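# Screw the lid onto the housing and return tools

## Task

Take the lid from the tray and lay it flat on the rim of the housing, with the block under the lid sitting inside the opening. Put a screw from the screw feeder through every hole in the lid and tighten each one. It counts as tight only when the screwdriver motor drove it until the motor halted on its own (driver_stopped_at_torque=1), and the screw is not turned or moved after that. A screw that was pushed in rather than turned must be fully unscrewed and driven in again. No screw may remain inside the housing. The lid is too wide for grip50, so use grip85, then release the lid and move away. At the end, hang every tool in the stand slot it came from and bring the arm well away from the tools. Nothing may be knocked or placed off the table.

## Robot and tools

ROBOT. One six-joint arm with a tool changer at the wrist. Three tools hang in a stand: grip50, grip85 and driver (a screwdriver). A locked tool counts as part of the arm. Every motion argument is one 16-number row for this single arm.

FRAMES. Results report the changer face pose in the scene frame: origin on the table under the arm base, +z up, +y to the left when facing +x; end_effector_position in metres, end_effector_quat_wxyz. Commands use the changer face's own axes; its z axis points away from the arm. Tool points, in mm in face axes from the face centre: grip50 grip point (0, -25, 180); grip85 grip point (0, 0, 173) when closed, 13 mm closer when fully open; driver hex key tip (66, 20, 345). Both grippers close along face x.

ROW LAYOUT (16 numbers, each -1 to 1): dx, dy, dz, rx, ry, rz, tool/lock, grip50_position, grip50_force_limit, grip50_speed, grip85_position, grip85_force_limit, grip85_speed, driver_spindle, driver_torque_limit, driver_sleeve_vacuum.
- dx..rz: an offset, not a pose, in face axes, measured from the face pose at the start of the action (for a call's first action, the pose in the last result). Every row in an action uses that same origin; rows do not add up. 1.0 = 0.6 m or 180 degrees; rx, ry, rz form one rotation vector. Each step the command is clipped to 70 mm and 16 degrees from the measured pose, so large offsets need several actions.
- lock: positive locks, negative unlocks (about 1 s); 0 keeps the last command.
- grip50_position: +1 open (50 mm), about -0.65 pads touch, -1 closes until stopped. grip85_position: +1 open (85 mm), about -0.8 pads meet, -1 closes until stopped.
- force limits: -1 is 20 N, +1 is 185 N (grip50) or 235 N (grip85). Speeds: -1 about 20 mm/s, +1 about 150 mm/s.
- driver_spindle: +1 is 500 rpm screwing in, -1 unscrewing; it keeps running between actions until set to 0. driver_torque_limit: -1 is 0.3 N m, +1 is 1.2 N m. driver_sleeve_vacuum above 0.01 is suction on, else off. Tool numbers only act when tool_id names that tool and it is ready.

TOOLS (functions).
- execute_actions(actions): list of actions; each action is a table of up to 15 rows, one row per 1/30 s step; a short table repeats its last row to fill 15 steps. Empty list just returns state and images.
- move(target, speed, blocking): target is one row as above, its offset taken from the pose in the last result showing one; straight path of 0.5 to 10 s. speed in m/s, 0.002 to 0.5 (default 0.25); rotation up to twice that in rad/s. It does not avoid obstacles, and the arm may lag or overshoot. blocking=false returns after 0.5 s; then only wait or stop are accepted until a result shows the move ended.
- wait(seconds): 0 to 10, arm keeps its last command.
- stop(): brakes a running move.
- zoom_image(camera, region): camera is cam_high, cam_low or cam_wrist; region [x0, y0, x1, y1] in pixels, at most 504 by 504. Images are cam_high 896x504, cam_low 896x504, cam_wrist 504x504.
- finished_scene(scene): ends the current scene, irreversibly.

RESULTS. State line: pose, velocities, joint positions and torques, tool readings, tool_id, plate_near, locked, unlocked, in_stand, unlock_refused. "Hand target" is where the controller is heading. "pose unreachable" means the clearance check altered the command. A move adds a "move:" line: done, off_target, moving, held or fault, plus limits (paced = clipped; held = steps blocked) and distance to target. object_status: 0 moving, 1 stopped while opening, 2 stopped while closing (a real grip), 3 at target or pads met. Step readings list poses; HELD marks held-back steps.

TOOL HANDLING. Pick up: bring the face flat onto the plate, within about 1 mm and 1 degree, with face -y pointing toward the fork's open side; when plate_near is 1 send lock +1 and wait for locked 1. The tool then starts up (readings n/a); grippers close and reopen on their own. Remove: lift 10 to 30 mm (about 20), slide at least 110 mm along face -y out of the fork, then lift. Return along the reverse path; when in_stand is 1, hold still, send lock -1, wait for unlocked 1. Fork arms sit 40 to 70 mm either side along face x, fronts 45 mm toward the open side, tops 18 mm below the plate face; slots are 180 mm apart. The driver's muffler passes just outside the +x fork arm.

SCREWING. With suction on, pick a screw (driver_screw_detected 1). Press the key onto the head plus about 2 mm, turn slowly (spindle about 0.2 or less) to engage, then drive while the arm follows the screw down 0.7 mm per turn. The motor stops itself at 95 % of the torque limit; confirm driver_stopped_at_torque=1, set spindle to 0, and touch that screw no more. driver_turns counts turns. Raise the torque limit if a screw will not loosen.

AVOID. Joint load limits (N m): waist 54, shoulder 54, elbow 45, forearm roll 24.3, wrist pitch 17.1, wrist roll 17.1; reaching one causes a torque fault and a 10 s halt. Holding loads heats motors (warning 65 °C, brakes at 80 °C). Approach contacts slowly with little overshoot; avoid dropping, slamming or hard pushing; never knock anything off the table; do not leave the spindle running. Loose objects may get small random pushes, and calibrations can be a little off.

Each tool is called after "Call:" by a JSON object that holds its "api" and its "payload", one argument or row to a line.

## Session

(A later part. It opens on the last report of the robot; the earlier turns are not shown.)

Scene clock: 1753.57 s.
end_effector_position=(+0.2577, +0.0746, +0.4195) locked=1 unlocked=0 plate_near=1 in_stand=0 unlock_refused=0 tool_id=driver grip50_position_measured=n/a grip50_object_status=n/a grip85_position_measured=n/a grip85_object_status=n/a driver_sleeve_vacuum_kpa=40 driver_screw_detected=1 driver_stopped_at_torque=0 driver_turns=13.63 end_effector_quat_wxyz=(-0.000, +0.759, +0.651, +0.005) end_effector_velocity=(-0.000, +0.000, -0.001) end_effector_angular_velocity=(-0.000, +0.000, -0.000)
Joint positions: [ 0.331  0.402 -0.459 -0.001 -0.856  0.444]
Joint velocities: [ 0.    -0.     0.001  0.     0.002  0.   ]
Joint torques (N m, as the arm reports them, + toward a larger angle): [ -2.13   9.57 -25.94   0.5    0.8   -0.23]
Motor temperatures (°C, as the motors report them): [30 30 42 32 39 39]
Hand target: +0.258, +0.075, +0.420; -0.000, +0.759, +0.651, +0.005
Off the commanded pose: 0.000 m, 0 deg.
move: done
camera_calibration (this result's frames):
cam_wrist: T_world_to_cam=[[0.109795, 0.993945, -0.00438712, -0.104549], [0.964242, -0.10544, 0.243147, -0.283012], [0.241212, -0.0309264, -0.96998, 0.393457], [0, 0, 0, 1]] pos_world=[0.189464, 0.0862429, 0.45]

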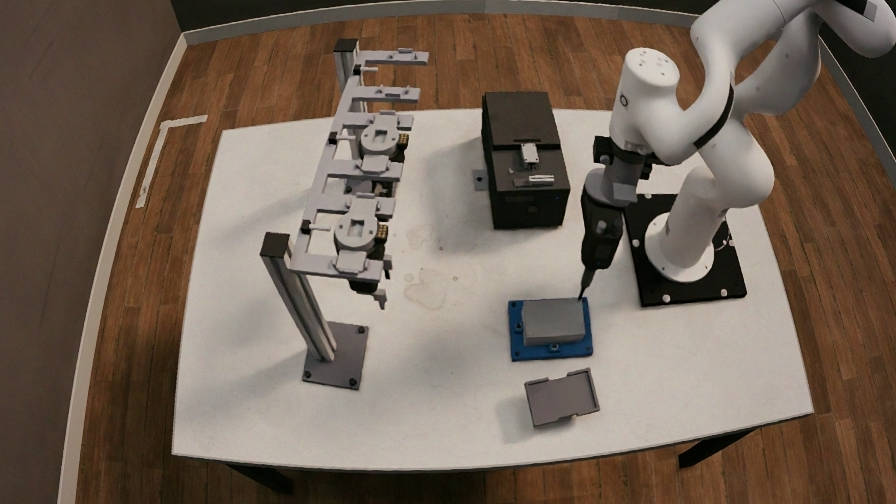

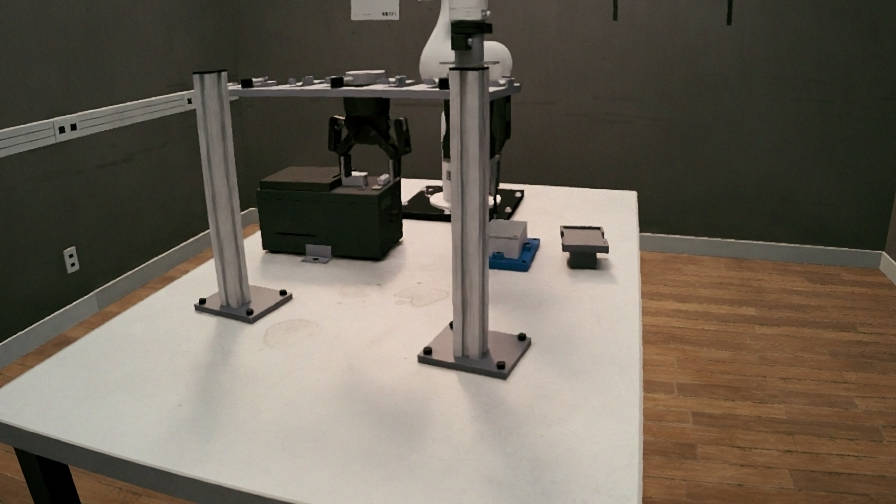

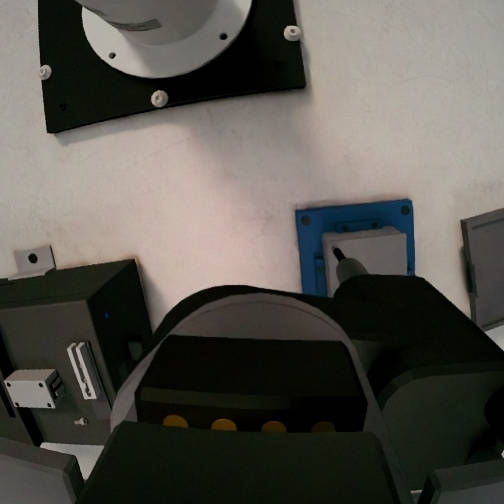

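Call:
{"api": "execute_actions", "payload": {
  "actions": [
    [[0,0,0.001,0,0,0,0,0,0,0,0,0,0,0.2,-1,1]],
    [[0,0,0.001,0,0,0,0,0,0,0,0,0,0,0.2,-1,1]],
    [[0,0,0.001,0,0,0,0,0,0,0,0,0,0,0.2,-1,1]],
    [[0,0,0,0,0,0,0,0,0,0,0,0,0,0,-1,1]]
  ]
}}

Scene clock: 1763.23 s.
end_effector_position=(+0.2577, +0.0746, +0.4177) locked=1 unlocked=0 plate_near=1 in_stand=0 unlock_refused=0 tool_id=driver grip50_position_measured=n/a grip50_object_status=n/a grip85_position_measured=n/a grip85_object_status=n/a driver_sleeve_vacuum_kpa=40 driver_screw_detected=1 driver_stopped_at_torque=0 driver_turns=16.07 end_effector_quat_wxyz=(-0.000, +0.759, +0.651, +0.005) end_effector_velocity=(-0.000, +0.000, +0.000) end_effector_angular_velocity=(-0.001, +0.001, -0.000)
Joint positions: [ 0.331  0.4   -0.457 -0.001 -0.85   0.444]
Joint velocities: [ 0.     0.    -0.    -0.    -0.002  0.001]
Joint torques (N m, as the arm reports them, + toward a larger angle): [ -2.82   7.86 -25.14   0.77   0.9   -0.28]
Motor temperatures (°C, as the motors report them): [30 30 42 32 39 39]
Hand target: +0.258, +0.075, +0.418; -0.000, +0.759, +0.651, +0.005
Off the commanded pose: 0.000 m, 0 deg.
Step readings (end_effector_position; steps 1 to 15: 1st action; 16 to 30: 2nd action; 31 to 45: 3rd action; 46 to 60: 4th action):
0: (+0.2577, +0.0746, +0.4195)
1: (+0.2577, +0.0746, +0.4195)
2: (+0.2577, +0.0746, +0.4194)
4: (+0.2577, +0.0746, +0.4191)
8: (+0.2577, +0.0746, +0.4189)
15: (+0.2577, +0.0746, +0.4189)
16: (+0.2577, +0.0746, +0.4189)
17: (+0.2577, +0.0746, +0.4189)
19: (+0.2577, +0.0746, +0.4186)
23: (+0.2577, +0.0746, +0.4183)
30: (+0.2577, +0.0746, +0.4183)
31: (+0.2577, +0.0746, +0.4183)
32: (+0.2577, +0.0747, +0.4183)
34: (+0.2577, +0.0747, +0.4180)
38: (+0.2577, +0.0746, +0.4177)
45: (+0.2577, +0.0746, +0.4177)
46: (+0.2577, +0.0746, +0.4177)
47: (+0.2577, +0.0746, +0.4177)
49: (+0.2577, +0.0746, +0.4177)
53: (+0.2577, +0.0746, +0.4177)
60: end_effector_position above
camera_calibration (this result's frames):
cam_wrist: T_world_to_cam=[[0.109802, 0.993944, -0.00438009, -0.104574], [0.964233, -0.105448, 0.243176, -0.282603], [0.241242, -0.0309246, -0.969972, 0.391709], [0, 0, 0, 1]] pos_world=[0.189481, 0.0862539, 0.448211]

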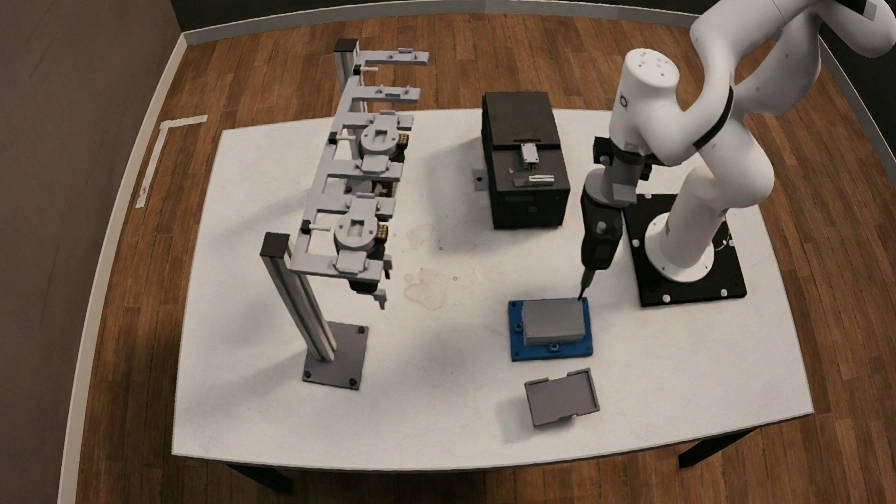

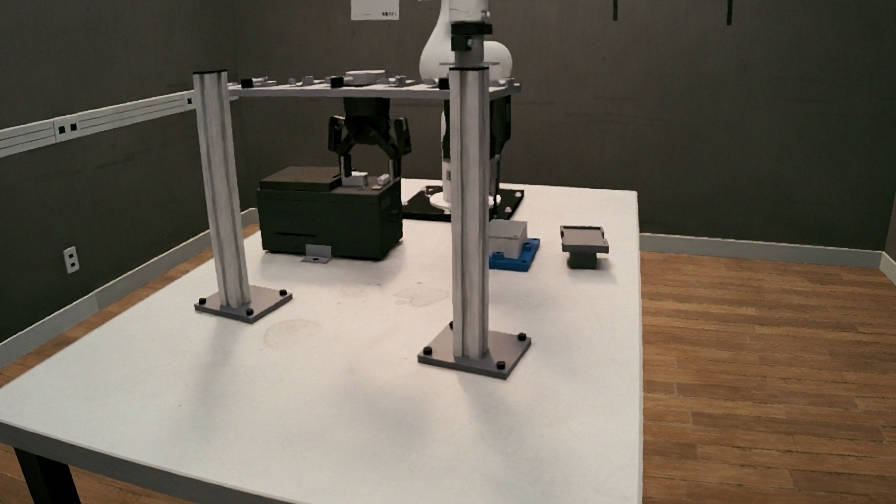

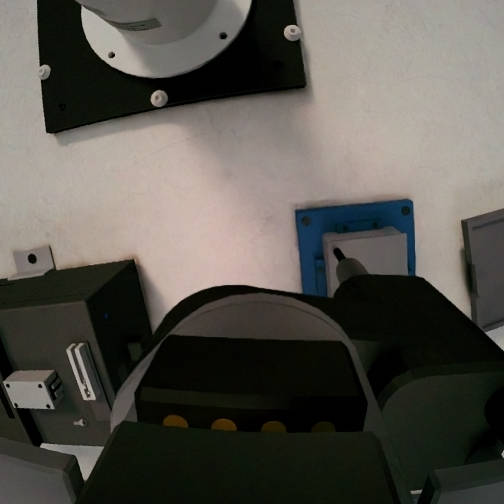

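Call:
{"api": "execute_actions", "payload": {
  "actions": [
    [[0,0,0.001,0,0,0,0,0,0,0,0,0,0,0.2,-1,1]],
    [[0,0,0.001,0,0,0,0,0,0,0,0,0,0,0.2,-1,1]],
    [[0,0,0.001,0,0,0,0,0,0,0,0,0,0,0.2,-1,1]],
    [[0,0,0.001,0,0,0,0,0,0,0,0,0,0,0.2,-1,1]],
    [[0,0,0.001,0,0,0,0,0,0,0,0,0,0,0.2,-1,1]],
    [[0,0,0,0,0,0,0,0,0,0,0,0,0,0,-1,1]]
  ]
}}

Scene clock: 1774.37 s.
end_effector_position=(+0.2578, +0.0747, +0.4148) locked=1 unlocked=0 plate_near=1 in_stand=0 unlock_refused=0 tool_id=driver grip50_position_measured=n/a grip50_object_status=n/a grip85_position_measured=n/a grip85_object_status=n/a driver_sleeve_vacuum_kpa=40 driver_screw_detected=1 driver_stopped_at_torque=0 driver_turns=20.19 end_effector_quat_wxyz=(-0.000, +0.759, +0.651, +0.005) end_effector_velocity=(-0.000, +0.000, +0.000) end_effector_angular_velocity=(+0.000, -0.001, -0.001)
Joint positions: [ 0.331  0.396 -0.452 -0.001 -0.842  0.444]
Joint velocities: [0.    0.001 0.    0.    0.001 0.   ]
Joint torques (N m, as the arm reports them, + toward a larger angle): [ -2.55   8.36 -25.47   0.38   0.85  -0.26]
Motor temperatures (°C, as the motors report them): [30 30 42 32 39 39]
Hand target: +0.258, +0.075, +0.415; -0.000, +0.759, +0.651, +0.005
Off the commanded pose: 0.000 m, 0 deg.
Step readings (end_effector_position; steps 1 to 15: 1st action; 16 to 30: 2nd action; 31 to 45: 3rd action; 46 to 60: 4th action; 61 to 75: 5th action; 76 to 90: 6th action):
0: (+0.2577, +0.0746, +0.4177)
1: (+0.2577, +0.0746, +0.4177)
2: (+0.2577, +0.0747, +0.4177)
4: (+0.2577, +0.0747, +0.4174)
8: (+0.2577, +0.0746, +0.4172)
15: (+0.2577, +0.0747, +0.4172)
16: (+0.2577, +0.0747, +0.4171)
17: (+0.2577, +0.0747, +0.4171)
19: (+0.2577, +0.0747, +0.4168)
23: (+0.2577, +0.0747, +0.4166)
30: (+0.2577, +0.0747, +0.4166)
31: (+0.2577, +0.0747, +0.4166)
32: (+0.2578, +0.0747, +0.4165)
34: (+0.2577, +0.0747, +0.4162)
38: (+0.2577, +0.0747, +0.4160)
45: (+0.2577, +0.0747, +0.4160)
46: (+0.2577, +0.0747, +0.4160)
47: (+0.2578, +0.0747, +0.4159)
49: (+0.2578, +0.0747, +0.4156)
53: (+0.2577, +0.0747, +0.4154)
60: (+0.2577, +0.0747, +0.4154)
61: (+0.2577, +0.0747, +0.4154)
62: (+0.2578, +0.0747, +0.4153)
64: (+0.2578, +0.0747, +0.4150)
68: (+0.2577, +0.0747, +0.4148)
75: (+0.2578, +0.0747, +0.4148)
76: (+0.2578, +0.0747, +0.4148)
77: (+0.2578, +0.0747, +0.4148)
79: (+0.2578, +0.0747, +0.4148)
83: (+0.2578, +0.0747, +0.4148)
90: end_effector_position above
camera_calibration (this result's frames):
cam_wrist: T_world_to_cam=[[0.109815, 0.993942, -0.00436788, -0.104616], [0.964219, -0.105462, 0.243226, -0.281922], [0.241292, -0.0309214, -0.96996, 0.388797], [0, 0, 0, 1]] pos_world=[0.189509, 0.0862723, 0.445231]

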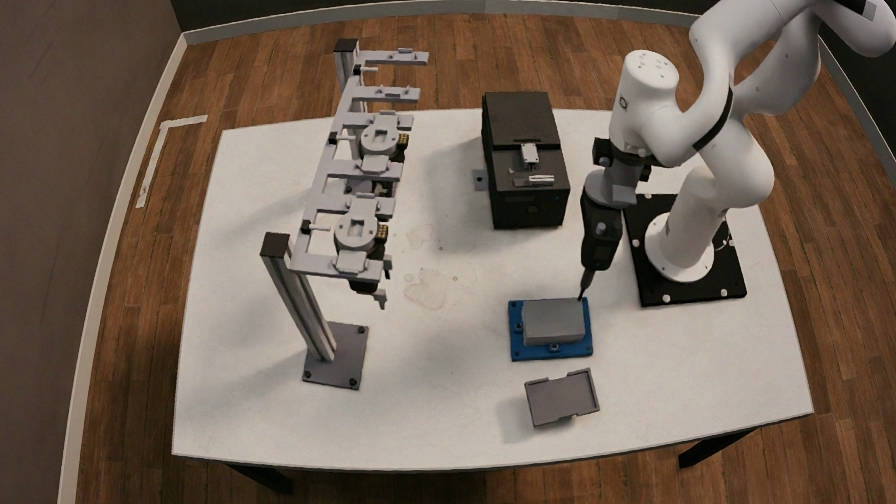

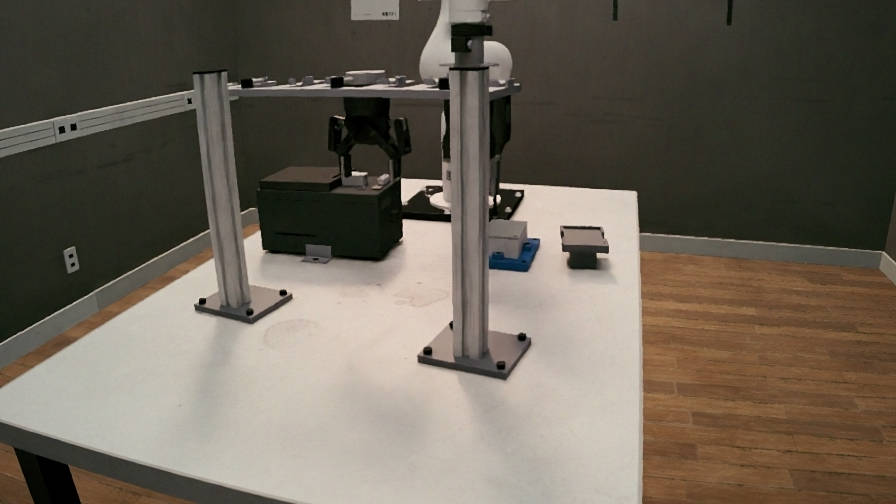

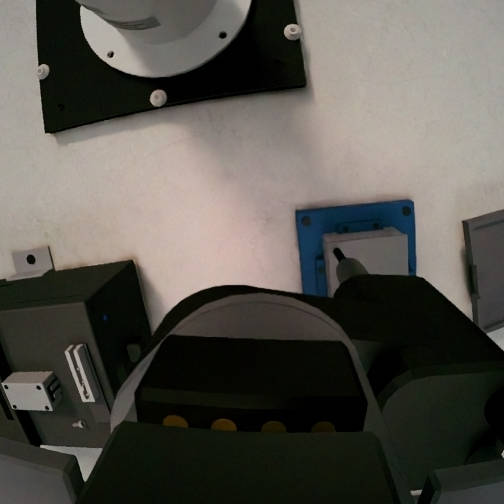

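Call:
{"api": "execute_actions", "payload": {
  "actions": [
    [[0,0,0.001,0,0,0,0,0,0,0,0,0,0,0.2,-1,1]],
    [[0,0,0.001,0,0,0,0,0,0,0,0,0,0,0.2,-1,1]],
    [[0,0,0.001,0,0,0,0,0,0,0,0,0,0,0.2,-1,1]],
    [[0,0,0.001,0,0,0,0,0,0,0,0,0,0,0.2,-1,1]],
    [[0,0,0.001,0,0,0,0,0,0,0,0,0,0,0.2,-1,1]],
    [[0,0,0.0009,0,0,0,0,0,0,0,0,0,0,0.2,-1,1]],
    [[0,0,0.0008,0,0,0,0,0,0,0,0,0,0,0.2,-1,1]],
    [[0,0,0,0,0,0,0,0,0,0,0,0,0,0,-1,1]]
  ]
}}

Scene clock: 1787.97 s.
end_effector_position=(+0.2578, +0.0747, +0.4108) locked=1 unlocked=0 plate_near=1 in_stand=0 unlock_refused=0 tool_id=driver grip50_position_measured=n/a grip50_object_status=n/a grip85_position_measured=n/a grip85_object_status=n/a driver_sleeve_vacuum_kpa=40 driver_screw_detected=1 driver_stopped_at_torque=0 driver_turns=25.96 end_effector_quat_wxyz=(-0.000, +0.759, +0.651, +0.005) end_effector_velocity=(+0.000, +0.000, +0.000) end_effector_angular_velocity=(-0.000, -0.001, -0.000)
Joint positions: [ 0.33   0.39  -0.446 -0.001 -0.83   0.444]
Joint velocities: [ 0.     0.    -0.001 -0.001  0.001  0.001]
Joint torques (N m, as the arm reports them, + toward a larger angle): [ -1.51   7.86 -24.81   0.77   1.06  -0.28]
Motor temperatures (°C, as the motors report them): [30 30 42 32 39 39]
Hand target: +0.258, +0.075, +0.411; -0.000, +0.759, +0.651, +0.005
Off the commanded pose: 0.000 m, 0 deg.
Step readings (end_effector_position; steps 1 to 15: 1st action; 16 to 30: 2nd action; 31 to 45: 3rd action; 46 to 60: 4th action; 61 to 75: 5th action; 76 to 90: 6th action; 91 to 105: 7th action; 106 to 120: 8th action):
0: (+0.2578, +0.0747, +0.4148)
1: (+0.2578, +0.0747, +0.4148)
2: (+0.2578, +0.0747, +0.4147)
4: (+0.2578, +0.0747, +0.4144)
8: (+0.2578, +0.0747, +0.4143)
15: (+0.2578, +0.0747, +0.4142)
16: (+0.2578, +0.0747, +0.4142)
17: (+0.2578, +0.0747, +0.4141)
19: (+0.2578, +0.0747, +0.4138)
23: (+0.2578, +0.0747, +0.4136)
30: (+0.2578, +0.0747, +0.4136)
31: (+0.2578, +0.0747, +0.4136)
32: (+0.2578, +0.0747, +0.4135)
34: (+0.2578, +0.0747, +0.4132)
38: (+0.2578, +0.0747, +0.4130)
45: (+0.2578, +0.0747, +0.4130)
46: (+0.2578, +0.0747, +0.4130)
47: (+0.2578, +0.0747, +0.4129)
49: (+0.2578, +0.0747, +0.4126)
53: (+0.2578, +0.0747, +0.4124)
60: (+0.2578, +0.0747, +0.4124)
61: (+0.2578, +0.0747, +0.4124)
62: (+0.2578, +0.0747, +0.4123)
64: (+0.2578, +0.0747, +0.4120)
68: (+0.2578, +0.0747, +0.4118)
75: (+0.2578, +0.0747, +0.4118)
76: (+0.2578, +0.0747, +0.4118)
77: (+0.2578, +0.0747, +0.4117)
79: (+0.2578, +0.0747, +0.4115)
83: (+0.2578, +0.0747, +0.4113)
90: (+0.2578, +0.0747, +0.4113)
91: (+0.2578, +0.0747, +0.4113)
92: (+0.2578, +0.0747, +0.4112)
94: (+0.2578, +0.0747, +0.4109)
98: (+0.2578, +0.0747, +0.4108)
105: (+0.2578, +0.0747, +0.4108)
106: (+0.2578, +0.0747, +0.4108)
107: (+0.2578, +0.0747, +0.4108)
109: (+0.2578, +0.0747, +0.4108)
113: (+0.2578, +0.0747, +0.4108)
120: end_effector_position above
camera_calibration (this result's frames):
cam_wrist: T_world_to_cam=[[0.109838, 0.99394, -0.00440502, -0.104637], [0.964205, -0.105474, 0.243279, -0.281001], [0.24134, -0.0309685, -0.969946, 0.384905], [0, 0, 0, 1]] pos_world=[0.189542, 0.0862846, 0.441238]

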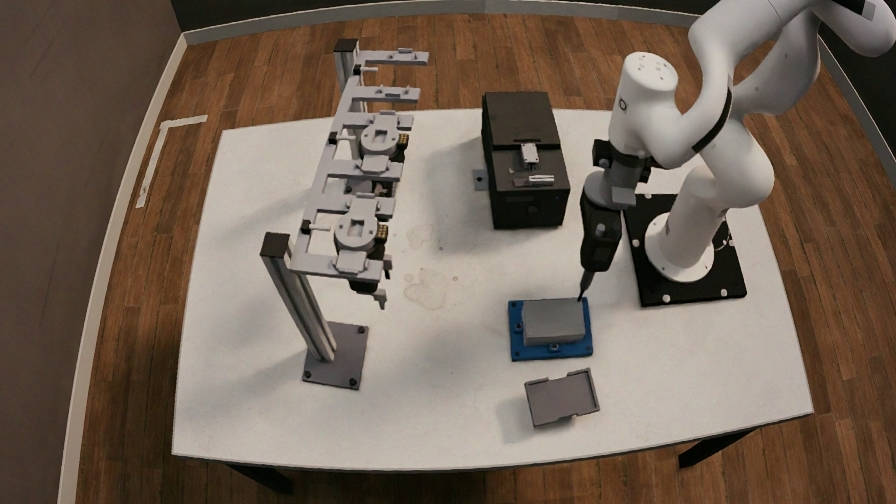

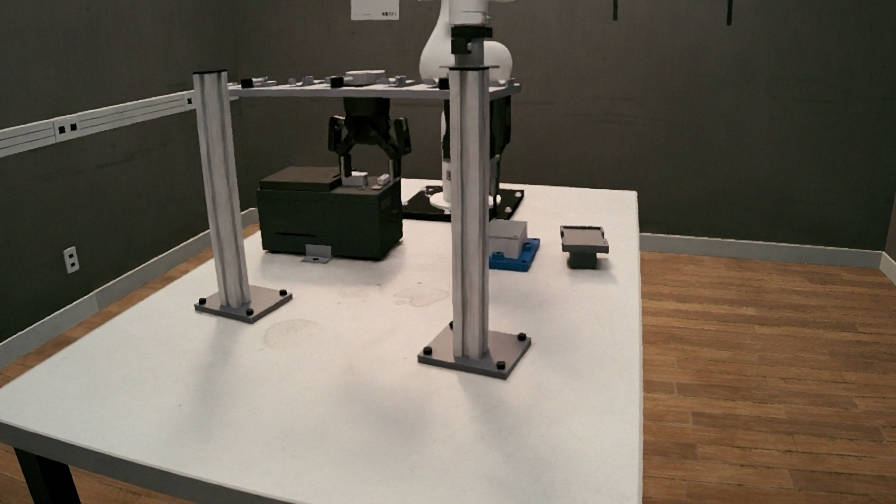

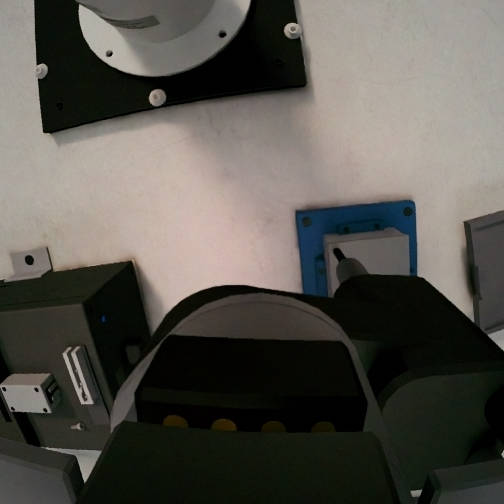

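Call:
{"api": "execute_actions", "payload": {
  "actions": [
    [[0,0,0.0008,0,0,0,0,0,0,0,0,0,0,0.2,-1,1]],
    [[0,0,0.0006,0,0,0,0,0,0,0,0,0,0,0.2,-1,1]],
    [[0,0,0,0,0,0,0,0,0,0,0,0,0,0,-1,1]]
  ]
}}

Scene clock: 1796.40 s.
end_effector_position=(+0.2578, +0.0747, +0.4099) locked=1 unlocked=0 plate_near=1 in_stand=0 unlock_refused=0 tool_id=driver grip50_position_measured=n/a grip50_object_status=n/a grip85_position_measured=n/a grip85_object_status=n/a driver_sleeve_vacuum_kpa=40 driver_screw_detected=1 driver_stopped_at_torque=1 driver_turns=26.91 end_effector_quat_wxyz=(-0.000, +0.759, +0.651, +0.005) end_effector_velocity=(+0.000, +0.000, +0.000) end_effector_angular_velocity=(+0.000, -0.002, -0.000)
Joint positions: [ 0.33   0.389 -0.445 -0.001 -0.828  0.444]
Joint velocities: [-0.     0.    -0.    -0.     0.002  0.   ]
Joint torques (N m, as the arm reports them, + toward a larger angle): [ -1.64   6.42 -24.7    0.44   1.    -0.25]
Motor temperatures (°C, as the motors report them): [30 30 42 32 39 39]
Hand target: +0.258, +0.075, +0.410; -0.000, +0.759, +0.651, +0.005
Off the commanded pose: 0.000 m, 0 deg.
Step readings (end_effector_position; steps 1 to 15: 1st action; 16 to 30: 2nd action; 31 to 45: 3rd action):
0: (+0.2578, +0.0747, +0.4108)
1: (+0.2578, +0.0747, +0.4108)
2: (+0.2578, +0.0747, +0.4107)
4: (+0.2578, +0.0747, +0.4105)
8: (+0.2578, +0.0747, +0.4103)
15: (+0.2578, +0.0747, +0.4103)
16: (+0.2578, +0.0747, +0.4103)
17: (+0.2578, +0.0747, +0.4103)
19: (+0.2578, +0.0747, +0.4101)
23: (+0.2578, +0.0747, +0.4100)
30: (+0.2578, +0.0747, +0.4099)
31: (+0.2578, +0.0747, +0.4099)
32: (+0.2578, +0.0747, +0.4099)
34: (+0.2578, +0.0747, +0.4099)
38: (+0.2578, +0.0747, +0.4099)
45: end_effector_position above
camera_calibration (this result's frames):
cam_wrist: T_world_to_cam=[[0.109924, 0.99393, -0.0043937, -0.104672], [0.964193, -0.105559, 0.243287, -0.280797], [0.241346, -0.0309794, -0.969944, 0.38409], [0, 0, 0, 1]] pos_world=[0.18955, 0.0862944, 0.4404]

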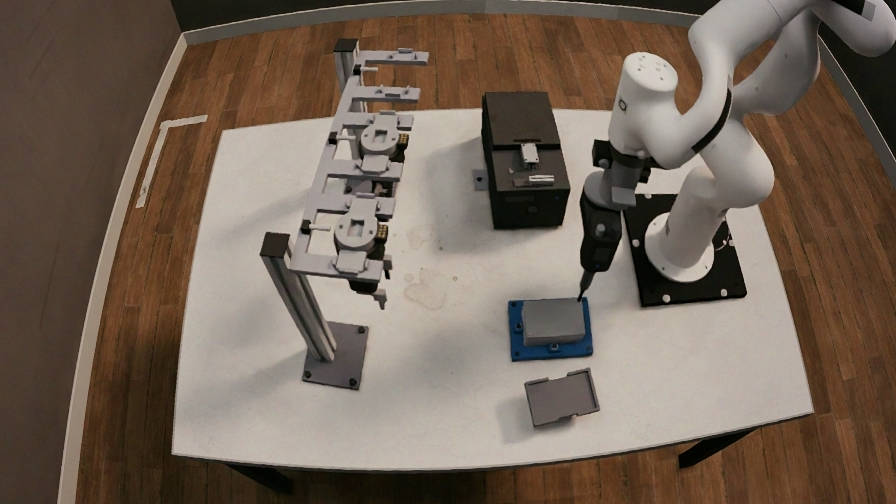

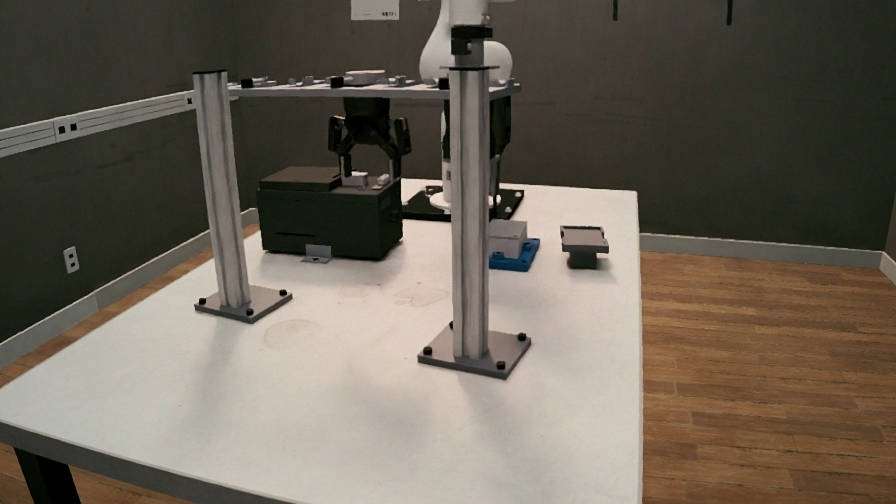

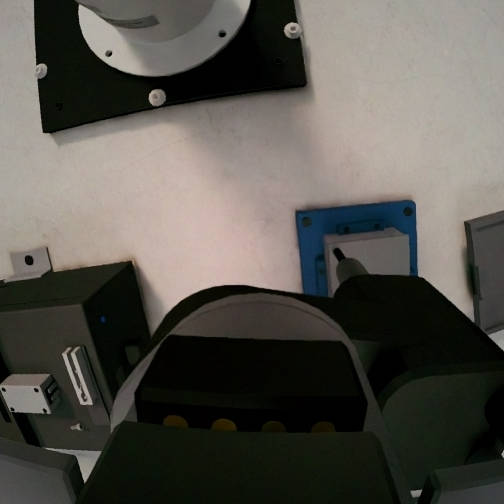

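Stopped at torque. Release and lift.

Call:
{"api": "execute_actions", "payload": {
  "actions": [
    [[0,0,0,0,0,0,0,0,0,0,0,0,0,0,-1,-1]]
  ]
}}

Call:
{"api": "move", "payload": {
  "target": [0,0,-0.05,0,0,0,0,0,0,0,0,0,0,0,-1,-1],
  "speed": 0.02
}}

Scene clock: 1803.47 s.
end_effector_position=(+0.2578, +0.0747, +0.4099) locked=1 unlocked=0 plate_near=1 in_stand=0 unlock_refused=0 tool_id=driver grip50_position_measured=n/a grip50_object_status=n/a grip85_position_measured=n/a grip85_object_status=n/a driver_sleeve_vacuum_kpa=0 driver_screw_detected=0 driver_stopped_at_torque=1 driver_turns=26.91 end_effector_quat_wxyz=(-0.000, +0.759, +0.651, +0.005) end_effector_velocity=(+0.000, -0.000, +0.000) end_effector_angular_velocity=(+0.000, -0.001, +0.001)
Joint positions: [ 0.33   0.389 -0.445 -0.001 -0.828  0.444]
Joint velocities: [-0.     0.    -0.    -0.    -0.    -0.001]
Joint torques (N m, as the arm reports them, + toward a larger angle): [ -1.57   8.06 -24.34   0.96   0.92  -0.29]
Motor temperatures (°C, as the motors report them): [30 30 42 32 39 39]
Hand target: +0.258, +0.075, +0.410; -0.000, +0.759, +0.651, +0.005
Off the commanded pose: 0.000 m, 0 deg.
Step readings (end_effector_position):
0: (+0.2578, +0.0747, +0.4099)
1: (+0.2578, +0.0747, +0.4099)
2: (+0.2578, +0.0747, +0.4099)
4: (+0.2578, +0.0747, +0.4099)
8: (+0.2578, +0.0747, +0.4099)
15: end_effector_position above
camera_calibration (this result's frames):
cam_wrist: T_world_to_cam=[[0.109924, 0.99393, -0.00439415, -0.104671], [0.964193, -0.105559, 0.243286, -0.280797], [0.241346, -0.0309797, -0.969945, 0.38409], [0, 0, 0, 1]] pos_world=[0.18955, 0.0862943, 0.4404]

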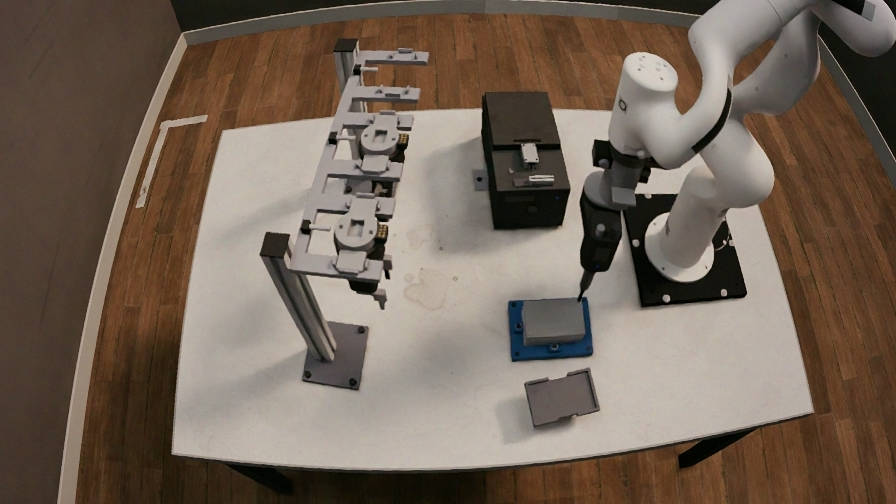

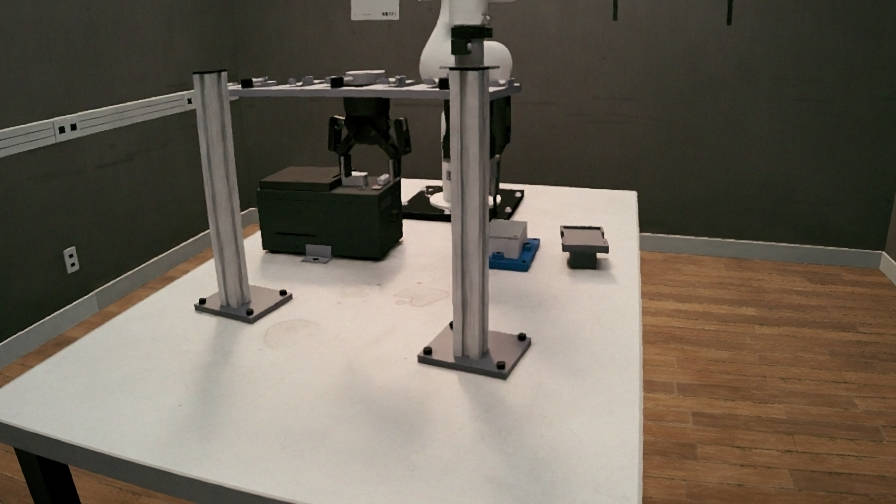

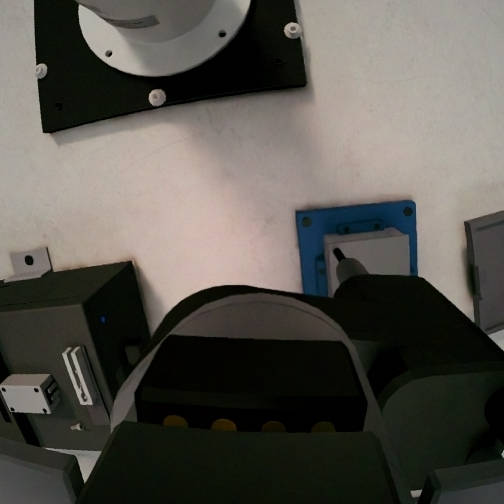

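Scene clock: 1805.23 s.
end_effector_position=(+0.2576, +0.0745, +0.4399) locked=1 unlocked=0 plate_near=1 in_stand=0 unlock_refused=0 tool_id=driver grip50_position_measured=n/a grip50_object_status=n/a grip85_position_measured=n/a grip85_object_status=n/a driver_sleeve_vacuum_kpa=0 driver_screw_detected=0 driver_stopped_at_torque=1 driver_turns=26.91 end_effector_quat_wxyz=(-0.000, +0.759, +0.651, +0.005) end_effector_velocity=(+0.000, -0.000, +0.001) end_effector_angular_velocity=(+0.001, -0.000, -0.001)
Joint positions: [ 0.331  0.427 -0.492 -0.001 -0.912  0.444]
Joint velocities: [-0.     0.001 -0.001  0.001 -0.001 -0.   ]
Joint torques (N m, as the arm reports them, + toward a larger angle): [ -1.87   7.82 -25.72   0.95   0.81  -0.24]
Motor temperatures (°C, as the motors report them): [30 30 42 32 39 39]
Hand target: +0.258, +0.075, +0.440; -0.000, +0.759, +0.651, +0.005
Off the commanded pose: 0.000 m, 0 deg.
move: done
camera_calibration (this result's frames):
cam_wrist: T_world_to_cam=[[0.109813, 0.993943, -0.00431886, -0.104376], [0.964217, -0.105472, 0.243233, -0.28789], [0.241304, -0.0308744, -0.969958, 0.413166], [0, 0, 0, 1]] pos_world=[0.189351, 0.0861355, 0.470327]

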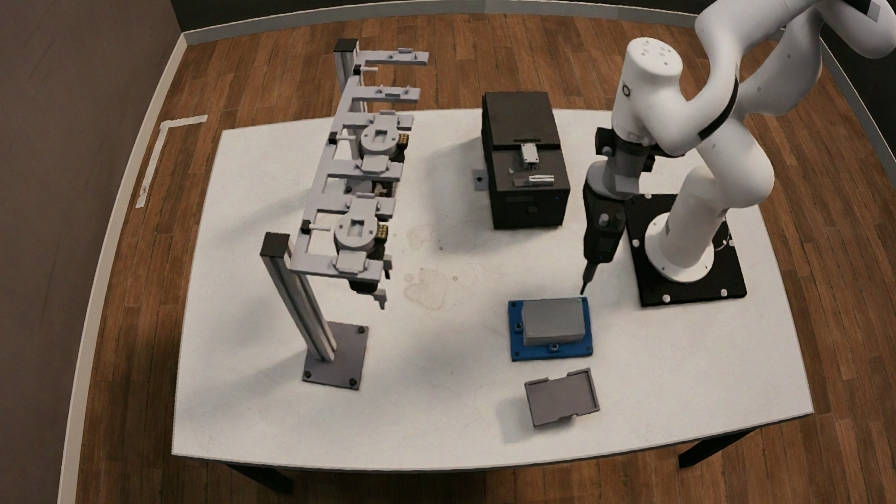

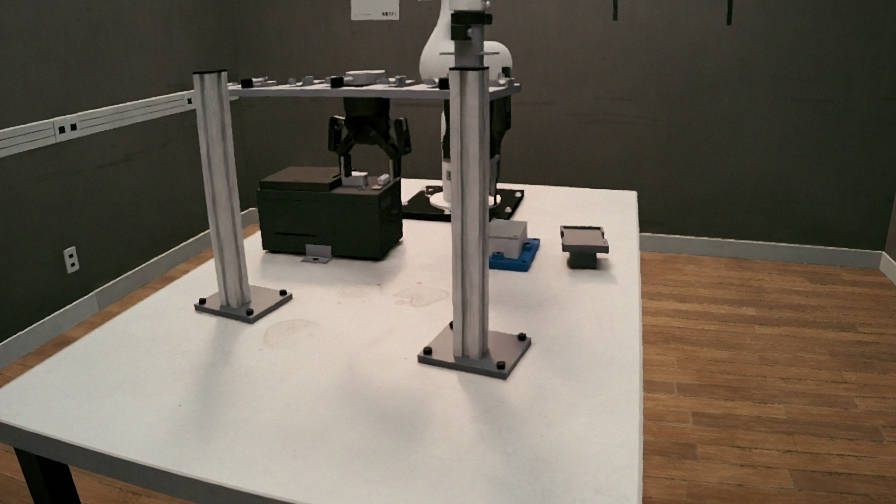

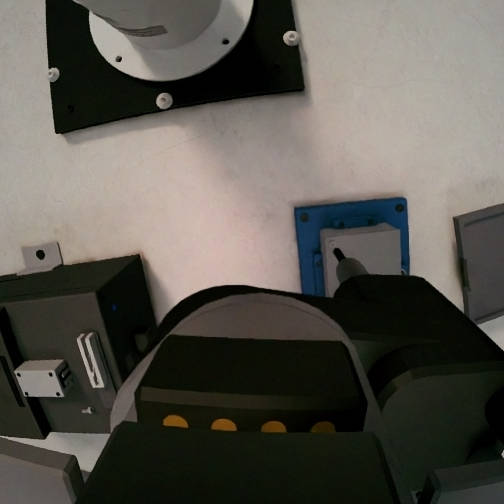

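Call:
{"api": "move", "payload": {
  "target": [0,0,-0.19,0,0,0,0,0,0,0,0,0,0,0,-1,-1],
  "speed": 0.1
}}

Call:
{"api": "zoom_image", "payload": {
  "camera": "cam_high",
  "region": [500,280,610,370]
}}

Scene clock: 1814.20 s.
end_effector_position=(+0.2568, +0.0739, +0.5536) locked=1 unlocked=0 plate_near=1 in_stand=0 unlock_refused=0 tool_id=driver grip50_position_measured=n/a grip50_object_status=n/a grip85_position_measured=n/a grip85_object_status=n/a driver_sleeve_vacuum_kpa=0 driver_screw_detected=0 driver_stopped_at_torque=1 driver_turns=26.91 end_effector_quat_wxyz=(-0.001, +0.759, +0.651, +0.005) end_effector_velocity=(+0.000, -0.000, +0.002) end_effector_angular_velocity=(+0.000, -0.000, -0.001)
Joint positions: [ 0.332  0.491 -0.709 -0.001 -1.194  0.445]
Joint velocities: [-0.001 -0.    -0.004  0.    -0.003  0.   ]
Joint torques (N m, as the arm reports them, + toward a larger angle): [ -2.34   5.1  -27.04   0.72   0.8   -0.19]
Motor temperatures (°C, as the motors report them): [30 30 42 32 39 39]
Hand target: +0.257, +0.074, +0.554; -0.001, +0.759, +0.651, +0.005
Off the commanded pose: 0.000 m, 0 deg.
move: done
camera_calibration (this result's frames):
cam_wrist: T_world_to_cam=[[0.109388, 0.99399, -0.0043109, -0.103109], [0.964392, -0.105078, 0.242705, -0.314649], [0.240793, -0.0307064, -0.970091, 0.523843], [0, 0, 0, 1]] pos_world=[0.188587, 0.0855118, 0.584097]

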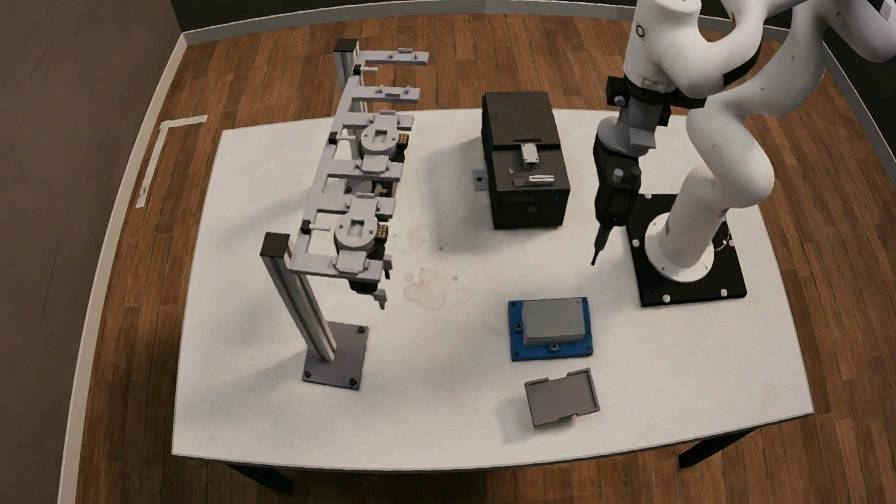

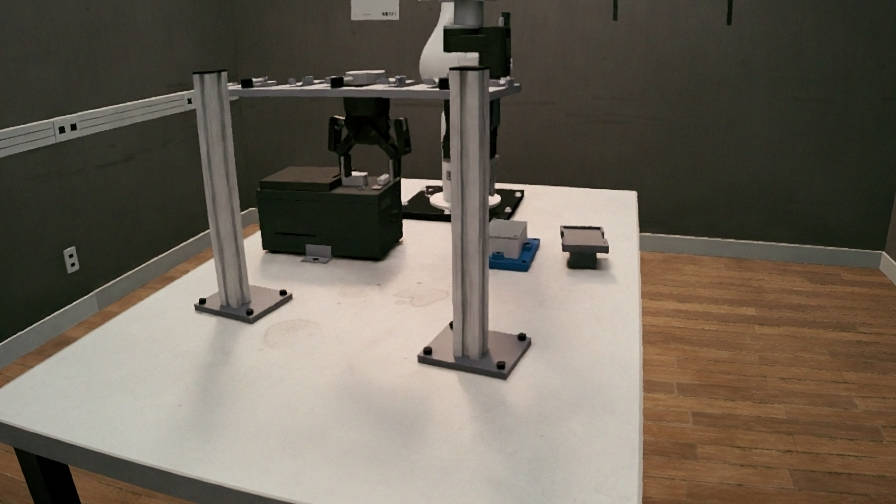

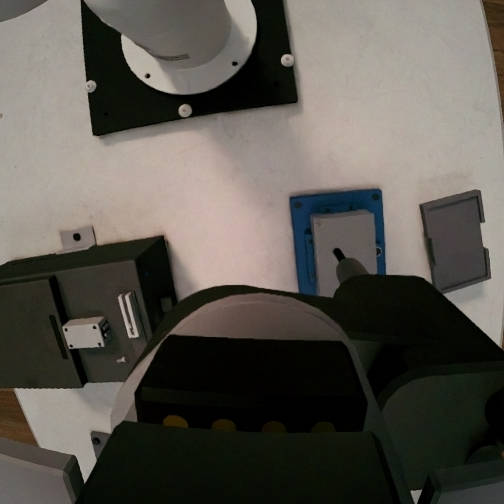

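Region (500, 280, 610, 370) of cam_high's 896x504 image, scaled by 4.582, with more detail than that image has; it fills the top 412 rows of this view, and the rest is white.

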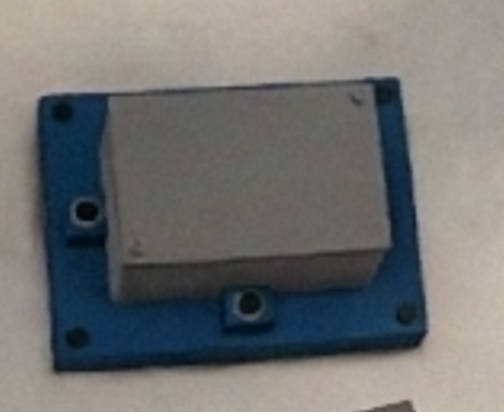

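Call:
{"api": "move", "payload": {
  "target": [-0.3283,0.4621,0,0,0,0,0,0,0,0,0,0,0,0,-1,-1],
  "speed": 0.12
}}

Scene clock: 1827.83 s.
end_effector_position=(+0.5004, -0.1633, +0.5539) locked=1 unlocked=0 plate_near=1 in_stand=0 unlock_refused=0 tool_id=driver grip50_position_measured=n/a grip50_object_status=n/a grip85_position_measured=n/a grip85_object_status=n/a driver_sleeve_vacuum_kpa=0 driver_screw_detected=0 driver_stopped_at_torque=1 driver_turns=26.91 end_effector_quat_wxyz=(-0.000, +0.759, +0.651, +0.005) end_effector_velocity=(+0.001, -0.000, +0.001) end_effector_angular_velocity=(+0.001, +0.000, +0.000)
Joint positions: [-0.27  -0.197 -1.314  0.002 -1.112 -0.158]
Joint velocities: [-0.    -0.002 -0.004  0.001 -0.003 -0.001]
Joint torques (N m, as the arm reports them, + toward a larger angle): [ -1.87  47.71 -26.55   1.04   0.16  -0.38]
Motor temperatures (°C, as the motors report them): [30 30 42 32 39 39]
Hand target: +0.501, -0.163, +0.554; +0.000, +0.759, +0.651, +0.005
Off the commanded pose: 0.001 m, 0 deg.
move: done
camera_calibration (this result's frames):
cam_wrist: T_world_to_cam=[[0.109401, 0.993985, -0.00500511, 0.106388], [0.964244, -0.104902, 0.243371, -0.574836], [0.241382, -0.0314511, -0.96992, 0.457636], [0, 0, 0, 1]] pos_world=[0.432178, -0.151657, 0.584302]

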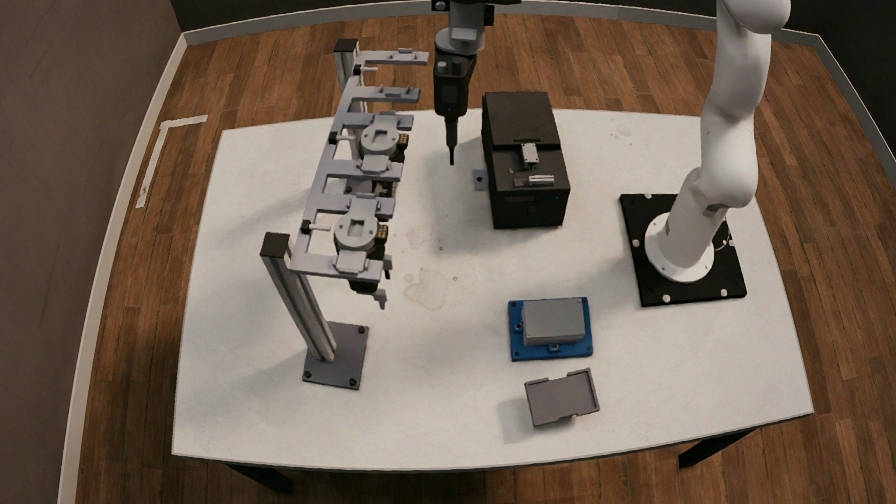

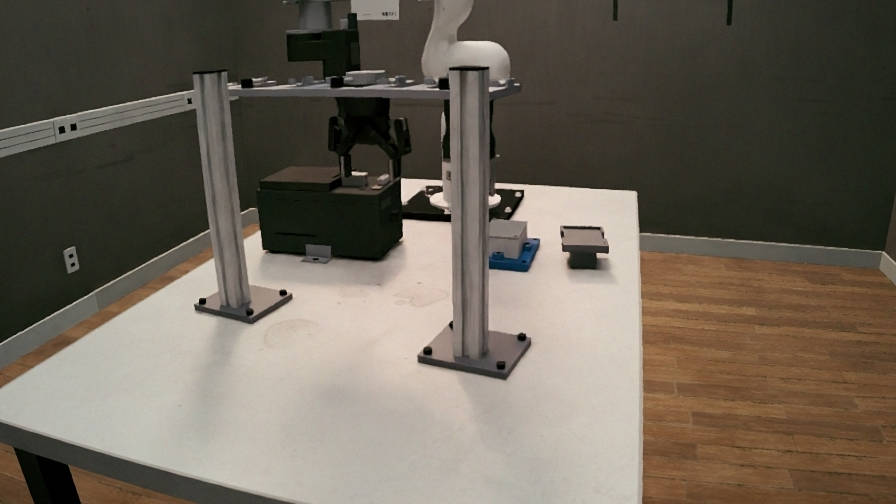

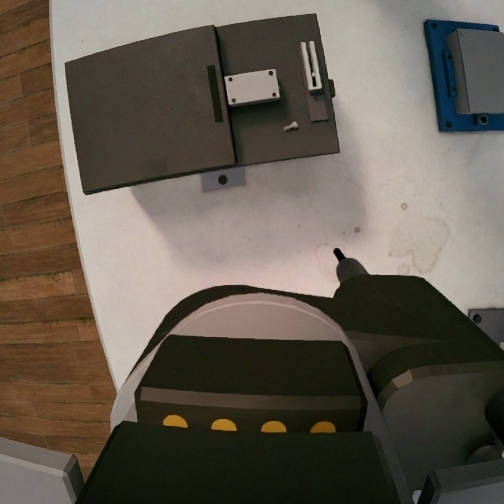

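Call:
{"api": "move", "payload": {
  "target": [0,0,0.2033,0,0,0,0,0,0,0,0,0,0,0,-1,-1],
  "speed": 0.08
}}

Scene clock: 1834.27 s.
end_effector_position=(+0.5012, -0.1627, +0.4322) locked=1 unlocked=0 plate_near=1 in_stand=0 unlock_refused=0 tool_id=driver grip50_position_measured=n/a grip50_object_status=n/a grip85_position_measured=n/a grip85_object_status=n/a driver_sleeve_vacuum_kpa=0 driver_screw_detected=0 driver_stopped_at_torque=1 driver_turns=26.91 end_effector_quat_wxyz=(+0.000, +0.759, +0.651, +0.005) end_effector_velocity=(+0.000, -0.000, -0.001) end_effector_angular_velocity=(-0.001, -0.002, -0.000)
Joint positions: [-0.27  -0.274 -1.129  0.002 -0.849 -0.159]
Joint velocities: [-0.    -0.     0.001 -0.001  0.004  0.   ]
Joint torques (N m, as the arm reports them, + toward a larger angle): [ -2.39  50.23 -25.77   0.65   0.22  -0.23]
Motor temperatures (°C, as the motors report them): [30 30 42 32 39 39]
Hand target: +0.501, -0.163, +0.432; -0.000, +0.759, +0.651, +0.005
Off the commanded pose: 0.000 m, 0 deg.
move: done
camera_calibration (this result's frames):
cam_wrist: T_world_to_cam=[[0.109792, 0.99394, -0.00534604, 0.105091], [0.964092, -0.105184, 0.243852, -0.546075], [0.241812, -0.0319271, -0.969798, 0.339117], [0, 0, 0, 1]] pos_world=[0.432926, -0.151065, 0.462598]

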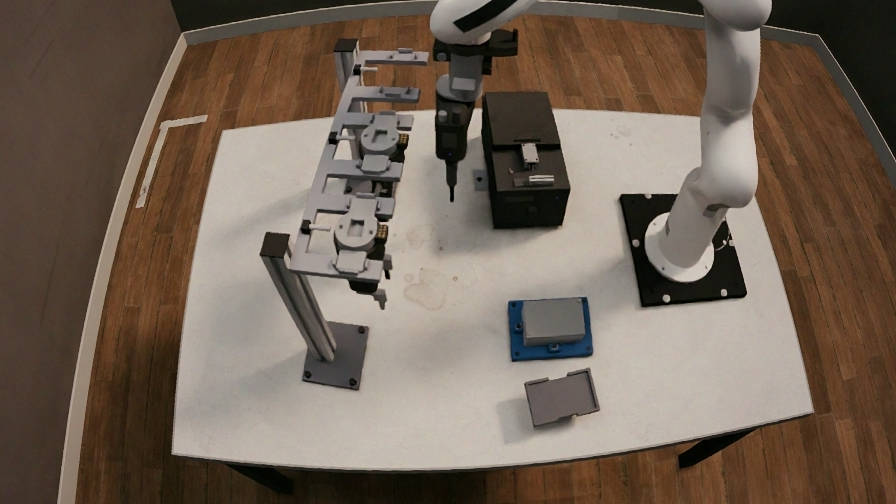

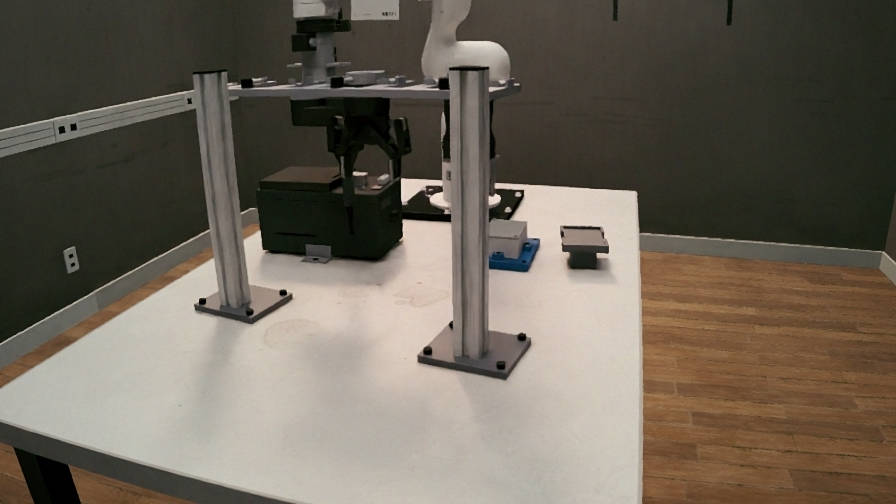

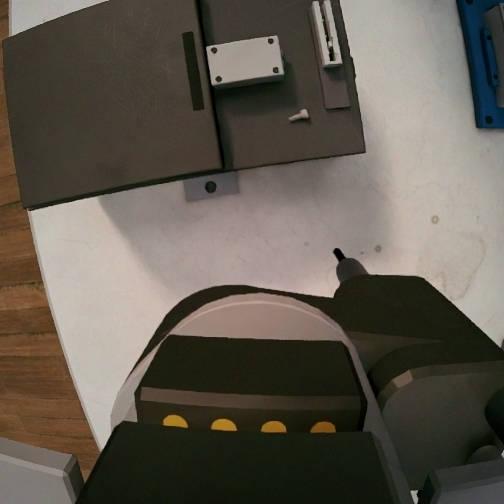

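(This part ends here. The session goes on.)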